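## Task

Carry the tray from the staging bench over to the work bench. Take the sample tube from the tray (its cap has an orange dot) and place it in the centre hole of one adapter in the centrifuge rotor; place the water blank (white dot on the cap) in the centre hole of the adapter directly across from it. Every tube has to sit fully down, and every rotor bucket must hang vertically. Any tube touching the floor means failure. The bottles on the tray must finish upright inside it, and the tray must finish resting on the work bench with nothing sticking out past the edge. One or both robots may be used. At the end, open the grippers and back the robots away. A robot that topples or is left leaning means failure. Anything held in place only by a robot at the end is not counted.

## Robot and tools

Robots: r1 and r2 are identical Hello Robot Stretch 3 units. Each has a differential-drive base (0.33 m long, 0.34 m wide, passive omni wheel at the rear), a lift on a mast, and a single arm that telescopes out to the robot's RIGHT side. The base has no sideways motion, so to shift the gripper forward or back you drive the base. Turning in place pivots about the point midway between the drive wheels, which is 0.05 m behind the front edge. With the arm retracted and the wrist folded, the turning footprint is a circle of radius 0.28 m. An unfolded, level gripper reaches past that circle.

Frames: the base frame has its origin on the floor between the drive wheels, x forward, y left, z up. hand_pose is given in this frame, located at the fingertip meeting point. The odometry frame is the base frame at the start of the scene. Each robot reports in its own frames. To work out where one robot is relative to the other, use the images, lidar_m, wrist_depth_mm and head_depth_mm.

execute_actions: argument actions is a list holding one action, or an empty list (which only returns state and images). The action is an object keyed by "r1" and/or "r2". Each robot entry can have:
- base: exactly one of {"translate_m": d}, a relative straight drive from the current position, metres, -1 to 1, positive is forward; or {"rotate_rad": d}, a relative turn in place, radians, -3.2 to 3.2, positive is counter-clockwise/left.
- joints: absolute targets by name. lift_m 0 to 1.1 (arm height); arm_m 0 to 0.52 (extension); wrist_yaw_rad -1.345 to 4.42 (0 = along the arm, positive toward the front, 3.0 = folded over the base); wrist_pitch_rad -1.57 to 0.451 (0 level, negative tips fingers down); wrist_roll_rad -2.911 to 2.911; gripper_m -0.089 to 0.179 (larger = wider; the real fingertip gap is 0.007 m smaller when nearly closed and 0.025 m smaller when fully open, and zero below 0.007); head_pan_rad -3.953 to 1.73 (-1.57 looks along the arm); head_tilt_rad -1.53 to 0.419 (negative looks down).
- contact_limits: {"arm_m": effort %, 1 to 100}. The arm stops with contact_stop once its effort reaches this value, and the limit caps its holding force until the next action.
All motions in an action begin at the same time. Anything you omit can keep pushing toward its previous target. Unknown keys or out-of-range values reject the whole call. cameras: a list of names (r1_head_camera, r1_nav_camera, r1_wrist_camera, r2_head_camera, r2_nav_camera, r2_wrist_camera, or "all"). Omitting it or passing null gives every camera; [] gives none. One action runs at most 15 s. If a result reports a stop, the remaining calls in that reply are skipped.

wait: seconds, 0 to 10. Commands nothing and returns state and images. zoom_image: camera name and region [x0,y0,x1,y1] in pixels, with (0,0) at the top left, at most 504x504, taken from that camera's latest full image. finished_scene: scene number (1 or 2). It ends the scene for good and reports whether the goal was met.

Result lines: base_status/joint_status give how each motion ended. done means reached; for the base it only means the wheels turned the commanded amount, even if they slipped. off_target means it stopped short and may still be pushing. contact_stop, time_out and torque_fault mean the target is dropped. After a contact_stop the arm or lift goes slack until you command it again. on_its_own describes joints you did not command; its "held at" is a target, not a position. motor_effort is percent of max, with the peak in brackets; readings are noisy and biased. base_odometry counts wheel turns. turned_by_wheels and turned_by_imu give the turn since the last result. base_tilt is in degrees, forward and right positive, each with a fixed offset of about ±4. lidar_m is 12 sectors of 30° counter-clockwise from straight ahead (4th left, 7th behind, 10th right) in a plane 0.17 m up, covering 0.15 to 12 m; it can miss clear objects and thin legs. The depth grids are 7x7 in mm (wrist 45 to 1000, head 280 to 4000, head grid sent sideways).

Speed: the base is fast (0.30 m/s, 1.9 rad/s) only when stowed: lift_m < 0.30, arm_m < 0.03, wrist_yaw_rad > 2.54. Otherwise it is limited to 0.10 m/s and 0.63 rad/s.

Gripping: to hold, command gripper_m below the object's width. To release, command at least 0.02 above the value where the fingers made contact. The reading does not confirm a grasp, so check with the cameras.

Order of motion: only fold or unfold the wrist with lift_m between 0.32 and 0.95, wrist_pitch_rad -0.4 and roll near 0. After folding, the lift can go down to 0.25. With yaw below -0.4, keep pitch at -0.5 or lower.

Avoid: pressing robot against robot (any base contact followed by even millimetres of further driving is a hard press that fails the task). Tubes touching the floor. Arm pushes while the gripper is above about 0.45 m, which can tip the robot. A second push after a contact_stop. Driving while holding or hooking something that is fixed. Backing into furniture. Shared loads, since the two bases can differ by up to 2.5 cm per metre of travel. If the base is leaning, take the gripper off what it is touching, reverse the last move in small steps, and lower the lift to about 0.2. A wrist pushed hard gets a 10 s torque fault. Loose objects can sometimes be bumped by outside disturbances. Before finishing, release everything and move clear.

Each tool is called after ">>>" as name(argument=value, ...) on one line, values as JSON.

## Session

>>> execute_actions(actions=[])

Scene clock: 0.00 s.
r1.base_odometry: x=+0.000 y=+0.000 heading=+0.000 (m, m, rad; r1's odometry frame)
r1.turned_by_wheels: +0.000 (rad since the last result)
r1.turned_by_imu: +0.000 (rad since the last result)
r1.base_tilt: forward=-0.7 right=-0.3 (deg)
r1.lidar_m: 1.48 2.99 1.74 2.88 1.60 0.86 0.71 0.70 0.78 1.24 3.09 2.42
r1.head_depth_mm: 1935 2851 - - - 1830 2406 / 1938 2889 - - - 1771 2315 / 1959 2943 - - - 1609 2250 / 1971 2982 - - - 1888 2130 / 1997 3037 - - - 3251 2130 / 2022 3094 - - - 3471 2313 / 2025 3114 3963 3938 3924 3402 2286
r1.base_status: not commanded
r1.joint_positions: lift_m=+0.552 arm_m=-0.001 wrist_yaw_rad=+2.892 wrist_pitch_rad=-0.480 wrist_roll_rad=+0.008 gripper_m=+0.037 head_pan_rad=+0.001 head_tilt_rad=-0.014
r1.joint_status: not commanded
r1.motor_effort: left_wheel=+0 right_wheel=-1 lift_m=+23 arm_m=-1 wrist_yaw_rad=-1 wrist_pitch_rad=+6 wrist_roll_rad=+0 gripper_m=+0 head_pan_rad=+0 head_tilt_rad=+1 (%)
r1.hand_pose: x=+0.0323 y=+0.0655 z=+0.5513 quat_wxyz=(+0.253, +0.705, +0.080, +0.658) (m; r1's base frame)
r1.wrist_depth_mm: - - - - - - - / - - - - - - - / - - - - - - - / - - - - - - - / 987 - 991 924 942 931 925 / 855 786 - 806 - 764 765 / 719 722 689 709 667 679 673
r2.base_odometry: x=+0.000 y=+0.000 heading=+0.000 (m, m, rad; r2's odometry frame)
r2.turned_by_wheels: +0.000 (rad since the last result)
r2.turned_by_imu: +0.000 (rad since the last result)
r2.base_tilt: forward=+0.7 right=-0.8 (deg)
r2.lidar_m: 1.36 4.33 1.53 1.10 1.06 1.09 1.48 3.85 1.41 1.24 2.97 1.38
r2.head_depth_mm: 1946 2883 - - - 1575 2149 / 1935 2864 - - - 1612 2262 / 1915 2795 - - - 1645 2485 / 1922 2775 - - - 1975 2510 / 1899 2589 - - - 2676 2446 / 1874 2546 - - 2806 2796 2440 / 1882 2530 - - - 3708 2604
r2.base_status: not commanded
r2.joint_positions: lift_m=+0.397 arm_m=-0.001 wrist_yaw_rad=+3.003 wrist_pitch_rad=-0.458 wrist_roll_rad=+0.019 gripper_m=+0.037 head_pan_rad=+0.000 head_tilt_rad=-0.001
r2.joint_status: not commanded
r2.motor_effort: left_wheel=-1 right_wheel=+0 lift_m=+35 arm_m=+1 wrist_yaw_rad=+1 wrist_pitch_rad=+6 wrist_roll_rad=+0 gripper_m=-1 head_pan_rad=+0 head_tilt_rad=+1 (%)
r2.hand_pose: x=+0.0089 y=+0.0731 z=+0.4003 quat_wxyz=(+0.209, +0.704, +0.111, +0.669) (m; r2's base frame)
r2.wrist_depth_mm: 811 - - - - - - / 848 - - - - - - / 897 979 - - - - - / 865 858 850 857 852 847 853 / 723 714 - 720 715 720 708 / 616 619 - 616 627 611 601 / 537 542 - 561 535 531 537
pictures: r1_head_camera (sideways: a quarter turn clockwise sets it upright), r1_nav_camera (sideways: a quarter turn counterclockwise sets it upright), r1_wrist_camera, r2_head_camera (sideways: a quarter turn clockwise sets it upright), r2_nav_camera (sideways: a quarter turn counterclockwise sets it upright), r2_wrist_camera
Images, in order (width x height): r1_head_camera 896x504, r1_nav_camera 672x504, r1_wrist_camera 644x364, r2_head_camera 896x504, r2_nav_camera 672x504, r2_wrist_camera 644x364.

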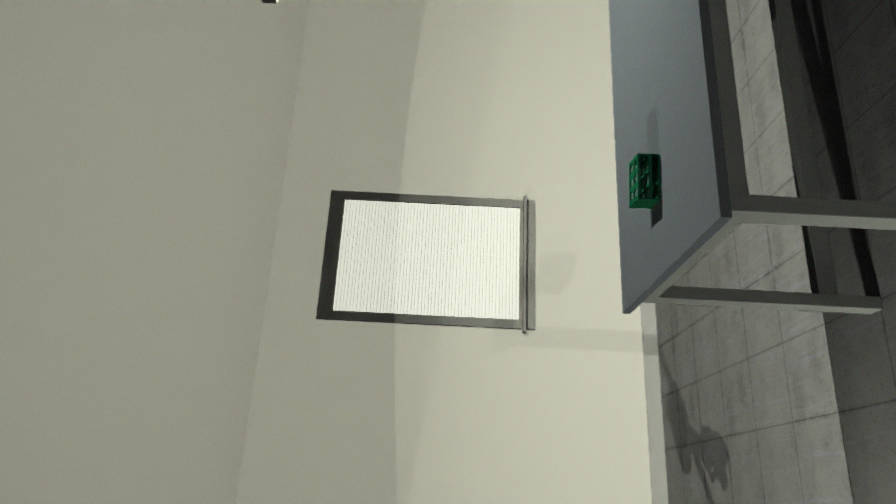

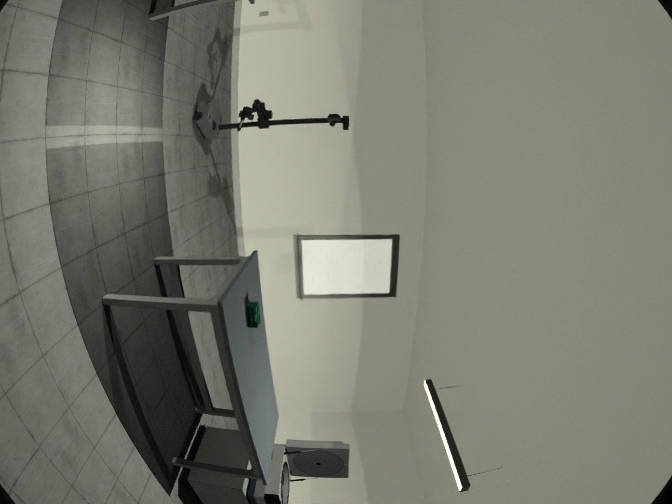

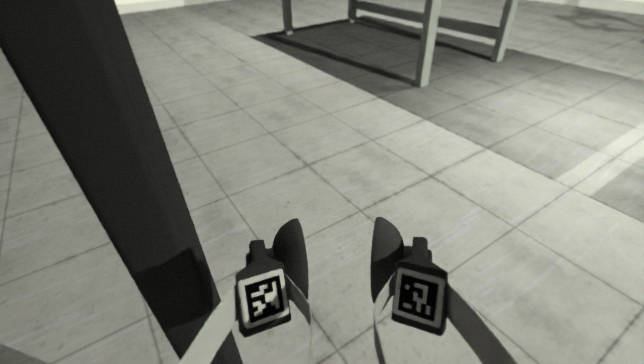

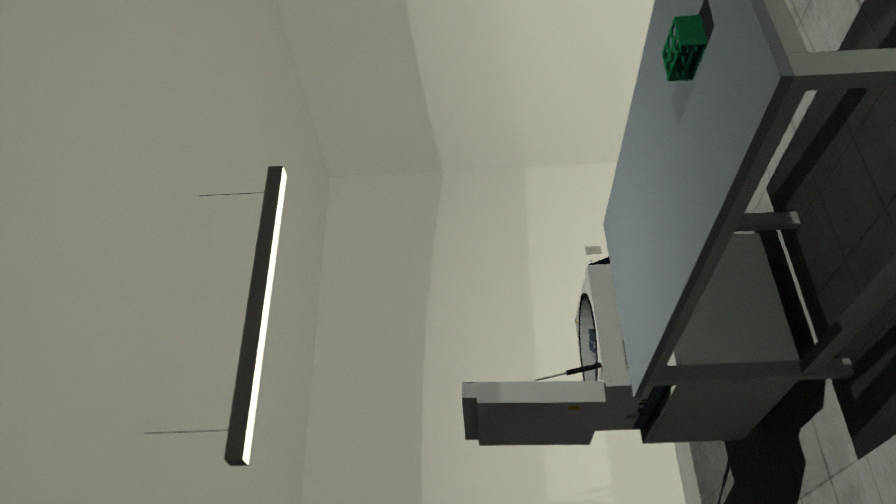

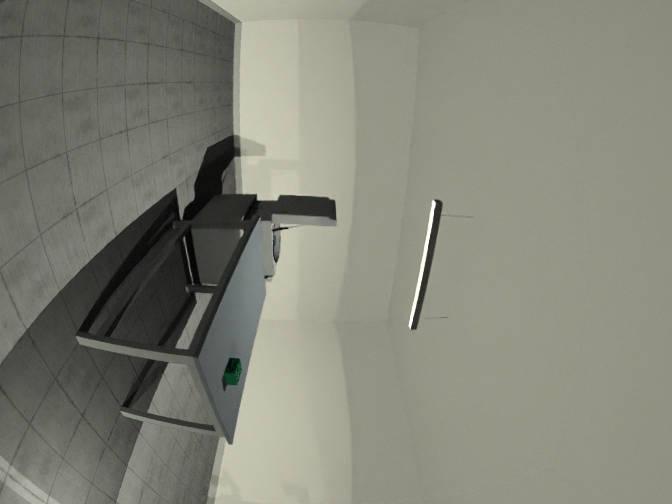

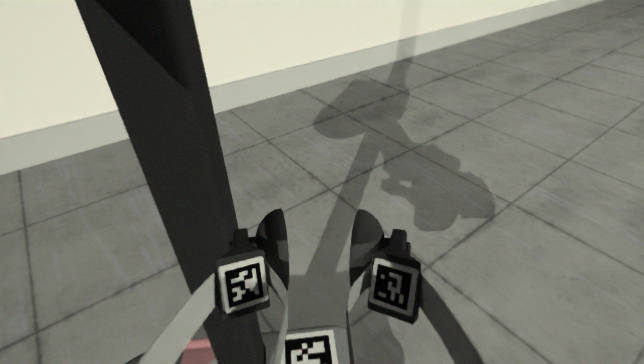

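>>> execute_actions(actions=[{"r1":{"joints":{"head_pan_rad":1.7,"head_tilt_rad":-0.4}},"r2":{"joints":{"head_pan_rad":-2.3,"head_tilt_rad":-0.4}}}], cameras=["r1_head_camera","r1_nav_camera","r2_head_camera","r2_nav_camera"])

>>> execute_actions(actions=[{"r1":{"joints":{"head_pan_rad":-2.8,"head_tilt_rad":-0.4}},"r2":{"joints":{"head_pan_rad":1.4,"head_tilt_rad":-0.4}}}], cameras=["r1_nav_camera","r2_nav_camera"])

Scene clock: 3.13 s.
r1.base_odometry: x=+0.000 y=+0.000 heading=+0.000 (m, m, rad; r1's odometry frame)
r1.turned_by_wheels: +0.000 (rad since the last result)
r1.turned_by_imu: +0.000 (rad since the last result)
r1.base_tilt: forward=-0.8 right=-0.3 (deg)
r1.lidar_m: 1.48 3.01 1.74 2.89 1.60 0.86 0.71 0.70 0.78 1.25 3.09 2.43
r1.head_depth_mm: - - - 3745 2482 1850 1486 / - - - 3443 2449 1845 1476 / - - - 3604 2410 1827 1465 / - - - 3603 2396 1811 1456 / - - - 3563 2383 1805 1451 / - - - 3438 2375 1784 1434 / - - - 3426 2328 1775 1477
r1.base_status: not commanded
r1.joint_positions: lift_m=+0.552 arm_m=-0.001 wrist_yaw_rad=+2.892 wrist_pitch_rad=-0.480 wrist_roll_rad=+0.008 gripper_m=+0.037 head_pan_rad=+1.693 head_tilt_rad=-0.395
r1.joint_status: all done
r1.motor_effort: left_wheel=+0(0) right_wheel=+0(1) lift_m=+24(23) arm_m=-1(0) wrist_yaw_rad=+0(0) wrist_pitch_rad=+6(6) wrist_roll_rad=+1(1) gripper_m=+1(0) head_pan_rad=+5(57) head_tilt_rad=-2(18) (%)
r1.hand_pose: x=+0.0323 y=+0.0655 z=+0.5513 quat_wxyz=(+0.253, +0.705, +0.080, +0.658) (m; r1's base frame)
r1.wrist_depth_mm: - - - - - - - / - - - - - - - / - - - - - - - / - - - - - - - / - - 966 938 897 918 894 / 815 822 - 804 - 781 782 / 694 715 688 699 663 686 686
r2.base_odometry: x=+0.000 y=+0.000 heading=+0.000 (m, m, rad; r2's odometry frame)
r2.turned_by_wheels: +0.000 (rad since the last result)
r2.turned_by_imu: +0.000 (rad since the last result)
r2.base_tilt: forward=+0.6 right=-0.8 (deg)
r2.lidar_m: 1.36 4.33 1.53 1.10 1.07 1.09 1.48 3.84 1.41 1.24 2.98 1.37
r2.head_depth_mm: 3612 3736 - 3486 2423 1818 1472 / 3688 3872 - 3516 2405 1825 1472 / 3755 - - 3563 2429 1841 1478 / 3792 - - 3584 2471 1861 1488 / 3888 - - 3438 2451 1848 1487 / - - - 3223 2352 1866 1496 / - - - 1954 2479 1803 1507
r2.base_status: not commanded
r2.joint_positions: lift_m=+0.397 arm_m=-0.001 wrist_yaw_rad=+3.003 wrist_pitch_rad=-0.458 wrist_roll_rad=+0.019 gripper_m=+0.037 head_pan_rad=-2.293 head_tilt_rad=-0.395
r2.joint_status: all done
r2.motor_effort: left_wheel=-1(1) right_wheel=+0(0) lift_m=+35(35) arm_m=+1(1) wrist_yaw_rad=+0(0) wrist_pitch_rad=+6(6) wrist_roll_rad=+0(0) gripper_m=+0(0) head_pan_rad=-4(53) head_tilt_rad=-2(19) (%)
r2.hand_pose: x=+0.0089 y=+0.0731 z=+0.4003 quat_wxyz=(+0.209, +0.704, +0.111, +0.669) (m; r2's base frame)
r2.wrist_depth_mm: 803 - - - - - - / 855 - - - - - - / 888 980 - - - - - / 858 850 854 854 855 848 839 / 710 713 - 704 712 716 710 / 611 615 - 615 626 613 615 / 537 544 - 565 534 534 538
pictures: r1_head_camera (sideways: a quarter turn clockwise sets it upright), r1_nav_camera (sideways: a quarter turn counterclockwise sets it upright), r2_head_camera (sideways: a quarter turn clockwise sets it upright), r2_nav_camera (sideways: a quarter turn counterclockwise sets it upright)
camera_calibration (this result's frames):
r1_head_camera: T_world_to_cam=[[0.086287, -0.36163, -0.92832, 1.23245], [-0.992413, -0.113119, -0.0481784, 0.0701347], [-0.087588, 0.925434, -0.368647, 0.441649], [0, 0, 0, 1]] pos_world=[0.00194108, 0.0449092, 1.3103]
r1_nav_camera: T_world_to_cam=[[-0.0327868, 0.378695, 0.924941, -1.16372], [0.98888, 0.146602, -0.0249695, 0.0784707], [-0.145054, 0.913837, -0.379291, 0.455259], [0, 0, 0, 1]] pos_world=[-0.0497155, 0.0131579, 1.251]
r2_head_camera: T_world_to_cam=[[0.257024, 0.248529, -0.933901, 1.22725], [0.729166, -0.684084, 0.0186293, -0.0267485], [-0.634237, -0.685757, -0.357045, 0.421418], [0, 0, 0, 1]] pos_world=[-0.0286483, -0.0343146, 1.29709]
r2_nav_camera: T_world_to_cam=[[-0.216369, -0.278127, 0.935858, -1.17788], [-0.774767, 0.632186, 0.0087547, 0.0447615], [-0.594072, -0.723177, -0.352269, 0.422025], [0, 0, 0, 1]] pos_world=[0.0305366, -0.0506993, 1.2506]
Images, in order (width x height): r1_head_camera 896x504, r1_nav_camera 672x504, r2_head_camera 896x504, r2_nav_camera 672x504.

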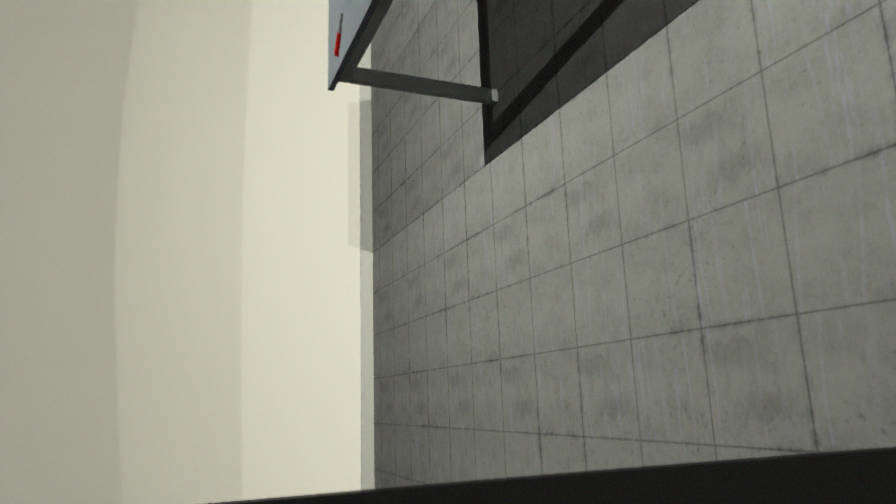

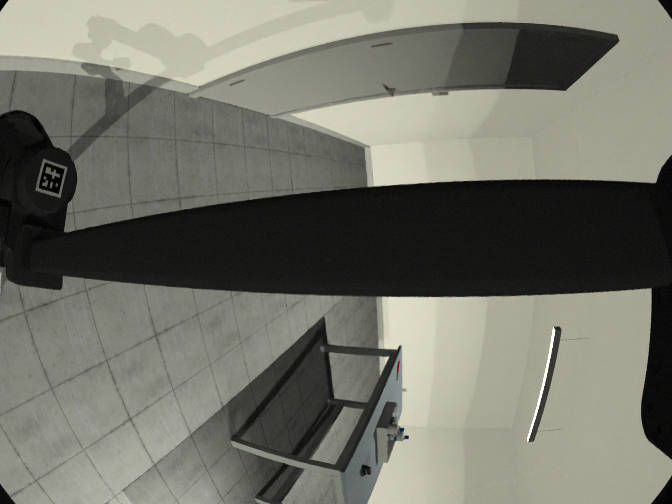

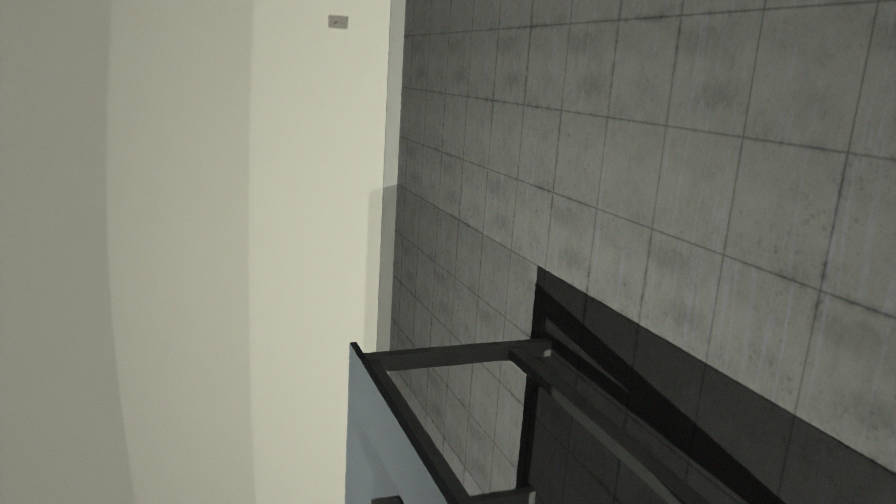

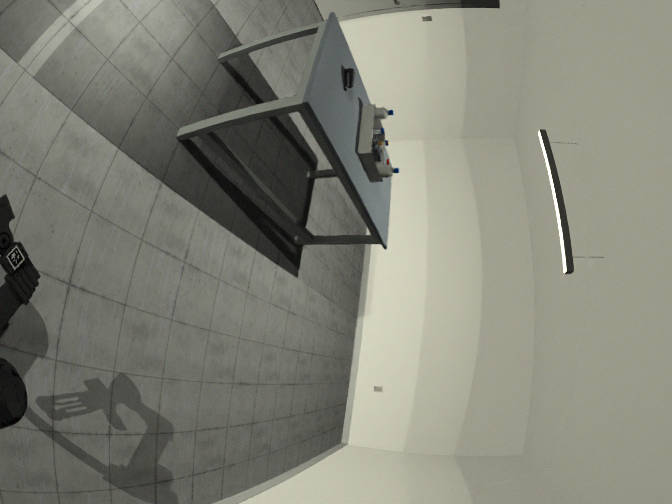

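Scene clock: 5.87 s.
r1.base_odometry: x=+0.000 y=+0.000 heading=+0.000 (m, m, rad; r1's odometry frame)
r1.turned_by_wheels: +0.000 (rad since the last result)
r1.turned_by_imu: +0.000 (rad since the last result)
r1.base_tilt: forward=-0.7 right=-0.3 (deg)
r1.lidar_m: 1.48 3.00 1.75 2.88 1.60 0.86 0.71 0.70 0.78 1.25 3.08 2.43
r1.head_depth_mm: 575 613 657 708 766 837 922 / 574 612 657 709 769 839 923 / 576 615 657 709 771 842 924 / 576 615 659 712 772 842 928 / 577 615 660 712 773 845 927 / 577 615 661 712 772 845 930 / 578 616 660 713 772 845 933
r1.base_status: not commanded
r1.joint_positions: lift_m=+0.552 arm_m=-0.001 wrist_yaw_rad=+2.892 wrist_pitch_rad=-0.480 wrist_roll_rad=+0.008 gripper_m=+0.037 head_pan_rad=-2.793 head_tilt_rad=-0.395
r1.joint_status: all done
r1.motor_effort: left_wheel=+0(0) right_wheel=-1(0) lift_m=+23(24) arm_m=-2(0) wrist_yaw_rad=+0(0) wrist_pitch_rad=+6(6) wrist_roll_rad=+1(0) gripper_m=-1(0) head_pan_rad=-5(57) head_tilt_rad=-2(1) (%)
r1.hand_pose: x=+0.0323 y=+0.0655 z=+0.5513 quat_wxyz=(+0.253, +0.705, +0.080, +0.658) (m; r1's base frame)
r1.wrist_depth_mm: - - - - - - - / - - - - - - - / - - - - - - - / - - - - - - - / 954 - 950 936 942 936 892 / 818 818 - 796 - 774 778 / 720 694 684 691 676 693 682
r2.base_odometry: x=+0.000 y=+0.000 heading=+0.000 (m, m, rad; r2's odometry frame)
r2.turned_by_wheels: +0.000 (rad since the last result)
r2.turned_by_imu: +0.000 (rad since the last result)
r2.base_tilt: forward=+0.7 right=-0.9 (deg)
r2.lidar_m: 1.36 4.34 1.53 1.10 1.06 1.09 1.48 3.85 1.41 1.24 2.97 1.38
r2.head_depth_mm: 1715 1845 1984 2188 2298 1821 1469 / 1539 1639 1756 1900 2070 1834 1481 / 1389 1479 1581 1680 1814 1823 1487 / 1262 1340 1410 1518 1608 1704 1488 / 1166 1232 1295 1372 1451 1546 1489 / 1080 1127 1189 1249 1321 1395 1437 / 1003 1053 1096 1152 1209 1277 1335
r2.base_status: not commanded
r2.joint_positions: lift_m=+0.397 arm_m=-0.001 wrist_yaw_rad=+3.003 wrist_pitch_rad=-0.458 wrist_roll_rad=+0.019 gripper_m=+0.037 head_pan_rad=+1.393 head_tilt_rad=-0.395
r2.joint_status: all done
r2.motor_effort: left_wheel=-1(1) right_wheel=+0(0) lift_m=+35(35) arm_m=+1(1) wrist_yaw_rad=+1(0) wrist_pitch_rad=+6(6) wrist_roll_rad=+0(0) gripper_m=+0(1) head_pan_rad=+5(54) head_tilt_rad=-2(0) (%)
r2.hand_pose: x=+0.0089 y=+0.0731 z=+0.4003 quat_wxyz=(+0.209, +0.704, +0.111, +0.669) (m; r2's base frame)
r2.wrist_depth_mm: 797 - - - - - - / 856 - - - - - - / 890 988 - - - - - / 857 855 844 847 849 843 852 / 712 716 - 712 725 719 713 / 616 611 - 613 624 607 606 / 539 540 - 562 538 537 535
pictures: r1_nav_camera (sideways: a quarter turn counterclockwise sets it upright), r2_nav_camera (sideways: a quarter turn counterclockwise sets it upright)
camera_calibration (this result's frames):
r1_nav_camera: T_world_to_cam=[[-0.361798, -0.117183, 0.924862, -1.16161], [-0.365247, 0.930575, -0.0249747, 0.0867377], [-0.857727, -0.346839, -0.379481, 0.459854], [0, 0, 0, 1]] pos_world=[0.00584236, -0.0573413, 1.251]
r2_nav_camera: T_world_to_cam=[[0.0412069, 0.34996, 0.935858, -1.17945], [0.990114, -0.139995, 0.00875471, 0.0339957], [0.134079, 0.926245, -0.352269, 0.417583], [0, 0, 0, 1]] pos_world=[-0.0410473, 0.0307359, 1.2506]
Images, in order (width x height): r1_nav_camera 672x504, r2_nav_camera 672x504.

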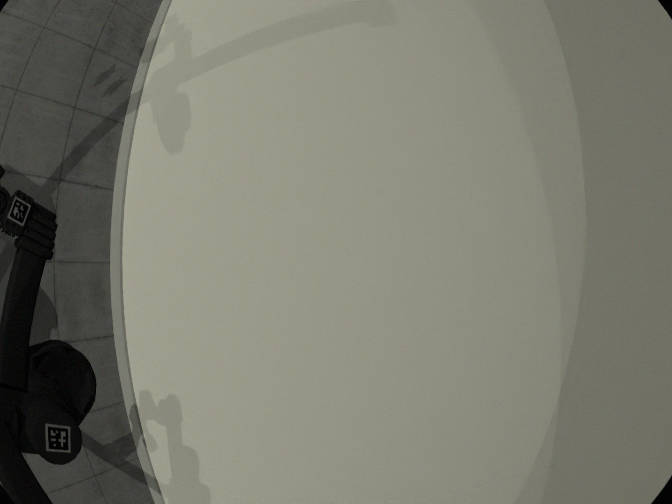

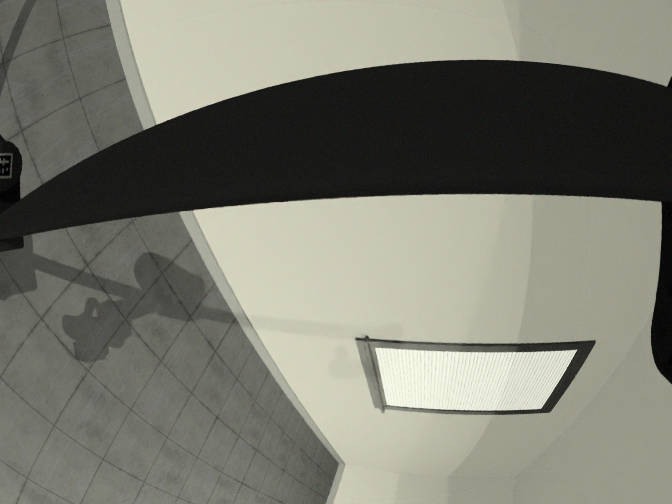

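>>> execute_actions(actions=[{"r1":{"base":{"rotate_rad":-1.0},"joints":{"head_pan_rad":0.4,"head_tilt_rad":-0.5,"lift_m":0.27,"wrist_yaw_rad":3.0,"wrist_pitch_rad":-0.4}},"r2":{"base":{"rotate_rad":0.52},"joints":{"head_pan_rad":-2.2,"head_tilt_rad":-0.5,"lift_m":0.27,"wrist_pitch_rad":-0.4}}}], cameras=[])

>>> execute_actions(actions=[{"r1":{"base":{"translate_m":1}},"r2":{"base":{"translate_m":-1}}}], cameras=["r1_nav_camera","r2_nav_camera"])

>>> execute_actions(actions=[{"r1":{"base":{"translate_m":1}},"r2":{"base":{"translate_m":-0.6},"joints":{"head_pan_rad":-1.6}}}], cameras=["r1_nav_camera","r2_nav_camera","r2_head_camera","r1_head_camera"])

Scene clock: 15.93 s.
r1.base_odometry: x=+0.000 y=+0.000 heading=-1.000 (m, m, rad; r1's odometry frame)
r1.turned_by_wheels: -1.000 (rad since the last result)
r1.turned_by_imu: -1.002 (rad since the last result)
r1.base_tilt: forward=-0.7 right=-0.3 (deg)
r1.lidar_m: 2.81 2.36 1.48 3.00 2.29 2.89 1.45 0.83 0.70 0.70 0.80 1.32
r1.head_depth_mm: 3746 3988 - 2992 2132 1678 1384 / 3995 - - 2935 2123 1668 1365 / - - 2764 2827 2098 1662 1359 / - 2991 2728 2743 2083 1631 1354 / - - 2439 2836 2067 1626 1346 / - - 2125 2799 2054 1614 1337 / - - 1898 2626 2043 1615 1328
r1.base_status: done
r1.joint_positions: lift_m=+0.270 arm_m=-0.001 wrist_yaw_rad=+2.999 wrist_pitch_rad=-0.420 wrist_roll_rad=+0.008 gripper_m=+0.037 head_pan_rad=+0.393 head_tilt_rad=-0.494
r1.joint_status: all done
r1.motor_effort: left_wheel=+1(4) right_wheel=-3(4) lift_m=+22(22) arm_m=-1(0) wrist_yaw_rad=+1(1) wrist_pitch_rad=+10(10) wrist_roll_rad=+0(0) gripper_m=+0(1) head_pan_rad=+5(57) head_tilt_rad=-2(11) (%)
r1.hand_pose: x=+0.0107 y=+0.0779 z=+0.2824 quat_wxyz=(+0.197, +0.703, +0.097, +0.677) (m; r1's base frame)
r1.wrist_depth_mm: - - - - - - - / - - - - - - - / - - 985 961 913 911 887 / 751 741 745 715 725 704 679 / 605 601 618 594 607 571 569 / 503 505 - 512 - 485 485 / 450 - - - 422 426 415
r2.base_odometry: x=+0.000 y=+0.000 heading=+0.520 (m, m, rad; r2's odometry frame)
r2.turned_by_wheels: +0.520 (rad since the last result)
r2.turned_by_imu: +0.524 (rad since the last result)
r2.base_tilt: forward=+0.8 right=-1.0 (deg)
r2.lidar_m: 4.37 1.53 1.10 1.06 1.09 1.47 3.87 1.41 1.24 2.87 1.38 1.36
r2.head_depth_mm: - - 1856 2830 2007 1648 1356 / - - 1738 2689 1945 1651 1363 / - - 1813 2566 2104 1656 1366 / - - 1845 1404 1564 1608 1371 / 3826 - 1885 2598 2108 1661 1380 / 3574 3795 3870 2616 2052 1672 1371 / 3332 3568 3657 2865 2133 1670 1386
r2.base_status: done
r2.joint_positions: lift_m=+0.271 arm_m=-0.001 wrist_yaw_rad=+3.003 wrist_pitch_rad=-0.421 wrist_roll_rad=+0.019 gripper_m=+0.037 head_pan_rad=-2.193 head_tilt_rad=-0.494
r2.joint_status: all done
r2.motor_effort: left_wheel=-3(9) right_wheel=+2(10) lift_m=+19(32) arm_m=+1(1) wrist_yaw_rad=+0(1) wrist_pitch_rad=+9(9) wrist_roll_rad=+0(0) gripper_m=+0(2) head_pan_rad=-5(52) head_tilt_rad=-2(10) (%)
r2.hand_pose: x=+0.0096 y=+0.0779 z=+0.2825 quat_wxyz=(+0.196, +0.706, +0.098, +0.673) (m; r2's base frame)
r2.wrist_depth_mm: 928 - 988 - - - - / - - - - - - - / 896 849 875 884 877 860 872 / 691 688 695 683 683 689 692 / 571 573 - 568 575 563 569 / 486 499 - - 499 483 479 / - - - - 419 421 420
pictures: none
No camera images: the call's "cameras" was empty. Leave "cameras" out to get every camera's image.

Scene clock: 20.97 s.
r1.base_odometry: x=+0.540 y=-0.841 heading=-1.000 (m, m, rad; r1's odometry frame)
r1.turned_by_wheels: +0.000 (rad since the last result)
r1.turned_by_imu: +0.006 (rad since the last result)
r1.base_tilt: forward=-0.7 right=-0.3 (deg)
r1.lidar_m: 2.29 1.55 1.77 1.16 2.74 2.38 1.98 1.10 0.93 0.93 1.06 1.77
r1.head_depth_mm: 2863 3045 3232 2971 2147 1674 1382 / 3040 3227 3500 2927 2115 1665 1370 / 3167 3420 3572 2509 2105 1650 1370 / 3468 3691 2000 2108 2076 1646 1349 / 3609 2377 1885 1918 2000 1625 1348 / 2044 2094 1946 1978 1912 1613 1338 / - - 1752 2283 2029 1607 1326
r1.base_status: done
r1.joint_positions: lift_m=+0.270 arm_m=-0.001 wrist_yaw_rad=+2.999 wrist_pitch_rad=-0.419 wrist_roll_rad=+0.008 gripper_m=+0.037 head_pan_rad=+0.393 head_tilt_rad=-0.495
r1.joint_status: not commanded
r1.motor_effort: left_wheel=+1(7) right_wheel=-2(4) lift_m=+21(21) arm_m=-1(1) wrist_yaw_rad=+0(1) wrist_pitch_rad=+10(10) wrist_roll_rad=+0(0) gripper_m=+0(1) head_pan_rad=+5(5) head_tilt_rad=-2(2) (%)
r1.hand_pose: x=+0.0106 y=+0.0780 z=+0.2826 quat_wxyz=(+0.197, +0.703, +0.097, +0.677) (m; r1's base frame)
r1.wrist_depth_mm: - - - - - - - / - - - - - - - / - - 945 939 943 912 942 / 744 749 738 749 730 707 686 / 604 603 617 601 600 584 566 / 507 506 - 511 - 486 474 / 454 - - - 409 411 406
r2.base_odometry: x=-0.868 y=-0.497 heading=+0.520 (m, m, rad; r2's odometry frame)
r2.turned_by_wheels: +0.000 (rad since the last result)
r2.turned_by_imu: -0.002 (rad since the last result)
r2.base_tilt: forward=+0.6 right=-0.8 (deg)
r2.lidar_m: 3.52 1.50 1.08 1.04 1.07 1.45 3.25 1.44 1.04 0.99 3.45 2.19
r2.head_depth_mm: 3335 3502 3685 2820 2083 1640 1355 / 3655 3795 - 2561 1945 1662 1362 / - - - 2577 2085 1649 1374 / - - 1858 2229 2102 1615 1370 / 3817 - 1886 1331 2129 1572 1379 / 3596 3871 1893 1262 2099 1671 1380 / 3397 3547 3639 1200 2057 1681 1329
r2.base_status: done
r2.joint_positions: lift_m=+0.271 arm_m=-0.001 wrist_yaw_rad=+3.003 wrist_pitch_rad=-0.420 wrist_roll_rad=+0.019 gripper_m=+0.037 head_pan_rad=-2.193 head_tilt_rad=-0.494
r2.joint_status: not commanded
r2.motor_effort: left_wheel=-3(12) right_wheel=+2(7) lift_m=+19(19) arm_m=+1(1) wrist_yaw_rad=+1(0) wrist_pitch_rad=+9(9) wrist_roll_rad=+0(0) gripper_m=+0(1) head_pan_rad=-4(4) head_tilt_rad=-2(2) (%)
r2.hand_pose: x=+0.0096 y=+0.0780 z=+0.2827 quat_wxyz=(+0.196, +0.706, +0.098, +0.673) (m; r2's base frame)
r2.wrist_depth_mm: 903 - 968 - - - - / 957 - - - - - - / 888 858 886 874 876 873 877 / 690 690 692 693 688 691 693 / 572 574 - 569 573 568 566 / 482 503 - - 497 480 478 / - - - - 421 421 421
pictures: r1_nav_camera (sideways: a quarter turn counterclockwise sets it upright), r2_nav_camera (sideways: a quarter turn counterclockwise sets it upright)
camera_calibration (this result's frames):
r1_nav_camera: T_world_to_cam=[[0.439533, 0.167578, 0.882456, -1.11117], [0.403601, -0.914526, -0.0273576, 0.0851465], [0.802444, 0.368185, -0.469599, 0.566995], [0, 0, 0, 1]] pos_world=[-0.000950883, 0.0553172, 1.24915]
r2_nav_camera: T_world_to_cam=[[-0.240714, -0.372407, 0.896309, -1.12612], [-0.834313, 0.551268, 0.00498246, 0.0500367], [-0.495962, -0.746603, -0.443402, 0.54002], [0, 0, 0, 1]] pos_world=[0.0385024, -0.04378, 1.24855]
Images, in order (width x height): r1_nav_camera 672x504, r2_nav_camera 672x504.

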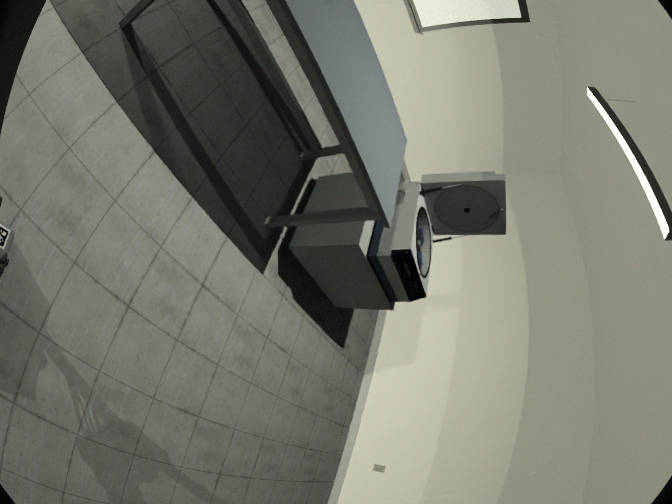

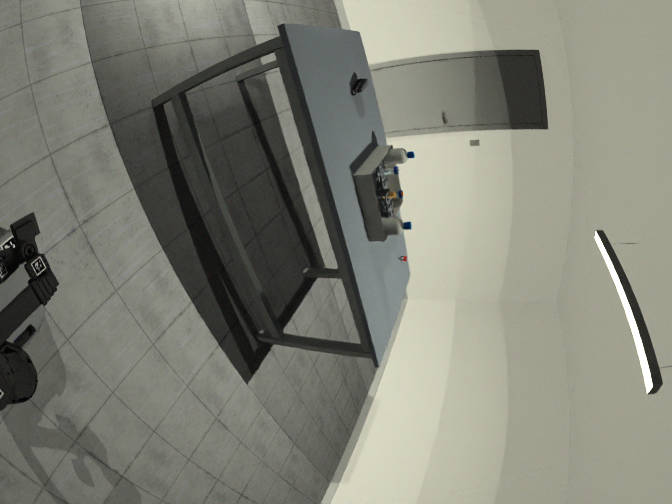

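Scene clock: 26.00 s.
r1.base_odometry: x=+1.081 y=-1.683 heading=-1.000 (m, m, rad; r1's odometry frame)
r1.turned_by_wheels: +0.000 (rad since the last result)
r1.turned_by_imu: +0.006 (rad since the last result)
r1.base_tilt: forward=-0.7 right=-0.3 (deg)
r1.lidar_m: 2.20 1.00 0.88 1.54 1.57 3.23 2.46 1.36 1.16 1.16 1.32 2.20
r1.head_depth_mm: 1948 2070 2209 2372 2137 1667 1384 / 2069 2195 2380 2529 2121 1660 1368 / 2198 2358 2558 2686 2114 1655 1357 / 2357 2522 2750 2832 2082 1645 1348 / 2544 2742 3015 2426 1553 1595 1342 / 2738 3006 3224 1243 1335 1482 1333 / 2997 3289 3472 1139 1167 1278 1312
r1.base_status: done
r1.joint_positions: lift_m=+0.270 arm_m=-0.001 wrist_yaw_rad=+2.999 wrist_pitch_rad=-0.419 wrist_roll_rad=+0.008 gripper_m=+0.037 head_pan_rad=+0.393 head_tilt_rad=-0.495
r1.joint_status: not commanded
r1.motor_effort: left_wheel=+1(6) right_wheel=-1(5) lift_m=+21(21) arm_m=+0(0) wrist_yaw_rad=+0(0) wrist_pitch_rad=+10(9) wrist_roll_rad=+1(1) gripper_m=+0(0) head_pan_rad=+5(5) head_tilt_rad=-2(2) (%)
r1.hand_pose: x=+0.0106 y=+0.0780 z=+0.2826 quat_wxyz=(+0.197, +0.703, +0.097, +0.677) (m; r1's base frame)
r1.wrist_depth_mm: - - - - - 778 747 / - - - - - 834 833 / - - 960 960 921 903 922 / 739 773 752 722 710 697 688 / 609 614 613 603 604 576 573 / 503 502 - 509 - 486 485 / 451 - - - 416 420 413
r2.base_odometry: x=-1.389 y=-0.795 heading=+0.520 (m, m, rad; r2's odometry frame)
r2.turned_by_wheels: +0.000 (rad since the last result)
r2.turned_by_imu: -0.001 (rad since the last result)
r2.base_tilt: forward=+0.7 right=-0.9 (deg)
r2.lidar_m: 3.59 1.49 1.07 1.02 1.06 1.42 2.67 2.76 1.05 1.01 1.04 2.74
r2.head_depth_mm: 3300 3564 3736 1178 2087 1561 1360 / 3310 3480 3702 1179 2014 1652 1368 / 3248 3491 3613 1184 2104 1657 1371 / 3251 3473 3591 1188 2020 1652 1378 / 3140 3393 3509 1194 2037 1679 1373 / 3144 3386 1551 1197 2048 1665 1384 / 3061 3306 3504 1208 2055 1685 1349
r2.base_status: done
r2.joint_positions: lift_m=+0.271 arm_m=-0.001 wrist_yaw_rad=+3.003 wrist_pitch_rad=-0.420 wrist_roll_rad=+0.019 gripper_m=+0.037 head_pan_rad=-1.607 head_tilt_rad=-0.494
r2.joint_status: all done
r2.motor_effort: left_wheel=-3(12) right_wheel=+2(7) lift_m=+20(19) arm_m=+1(1) wrist_yaw_rad=-1(1) wrist_pitch_rad=+9(9) wrist_roll_rad=+0(0) gripper_m=+1(1) head_pan_rad=+5(47) head_tilt_rad=-2(3) (%)
r2.hand_pose: x=+0.0096 y=+0.0780 z=+0.2827 quat_wxyz=(+0.196, +0.706, +0.098, +0.673) (m; r2's base frame)
r2.wrist_depth_mm: 909 - 961 - - - - / 974 - - - - - - / 892 851 896 875 885 881 867 / 697 696 695 698 685 689 686 / 574 571 - 571 581 575 571 / 486 504 - - 501 483 487 / - - - - 420 422 423
pictures: r1_head_camera (sideways: a quarter turn clockwise sets it upright), r1_nav_camera (sideways: a quarter turn counterclockwise sets it upright), r2_head_camera (sideways: a quarter turn clockwise sets it upright), r2_nav_camera (sideways: a quarter turn counterclockwise sets it upright)
camera_calibration (this result's frames):
r1_head_camera: T_world_to_cam=[[-0.409253, -0.214772, -0.886784, 1.18128], [-0.379214, 0.924022, -0.048783, 0.067175], [0.829885, 0.316316, -0.459603, 0.554413], [0, 0, 0, 1]] pos_world=[0.0488176, 0.0162656, 1.30563]
r1_nav_camera: T_world_to_cam=[[0.43966, 0.167646, 0.88238, -1.11107], [0.403625, -0.914515, -0.0273612, 0.0851511], [0.802363, 0.36818, -0.469742, 0.567182], [0, 0, 0, 1]] pos_world=[-0.000960454, 0.0553137, 1.24915]
r2_head_camera: T_world_to_cam=[[0.0449024, 0.446036, -0.893888, 1.17633], [0.99746, -0.0695403, 0.0154056, -0.0241861], [-0.0552898, -0.892309, -0.448026, 0.536282], [0, 0, 0, 1]] pos_world=[0.000955536, -0.0478379, 1.29215]
r2_nav_camera: T_world_to_cam=[[0.00529789, -0.443423, 0.896297, -1.12761], [-0.999986, -0.00187857, 0.0049814, 0.0510486], [-0.000525114, -0.89631, -0.443427, 0.53703], [0, 0, 0, 1]] pos_world=[0.0573039, -0.0185664, 1.24855]
Images, in order (width x height): r1_head_camera 896x504, r1_nav_camera 672x504, r2_head_camera 896x504, r2_nav_camera 672x504.

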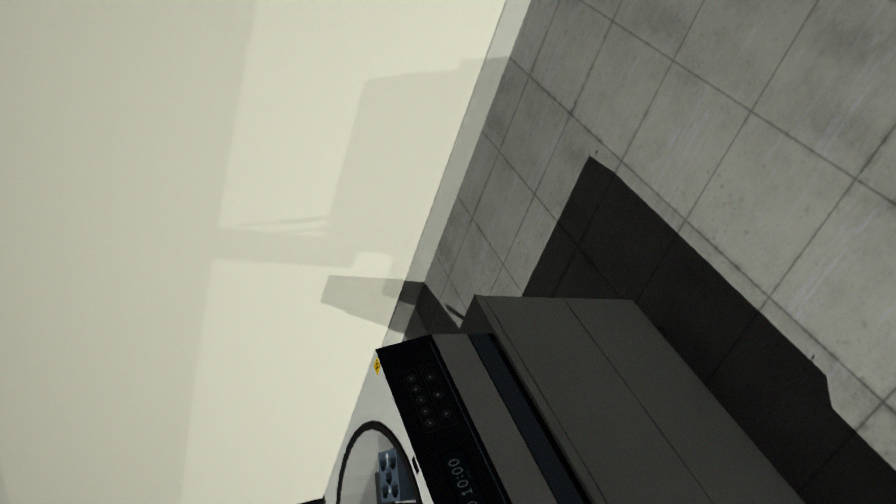

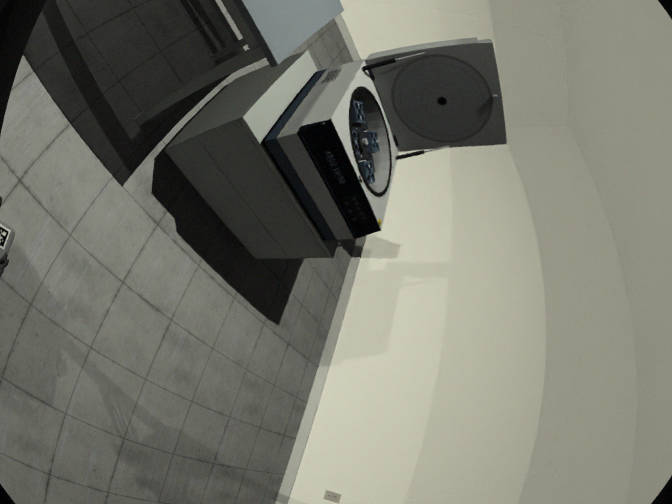

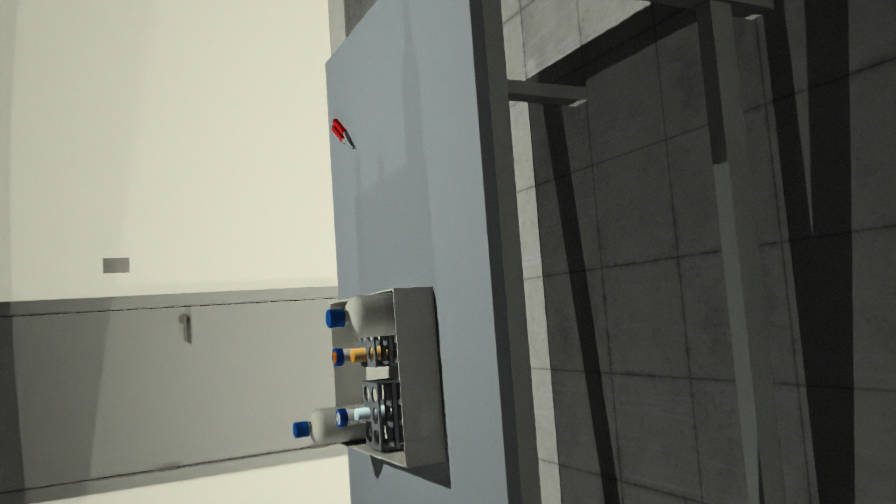

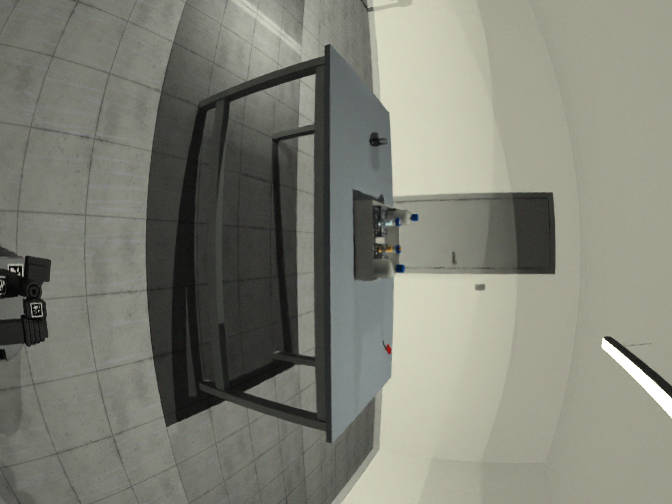

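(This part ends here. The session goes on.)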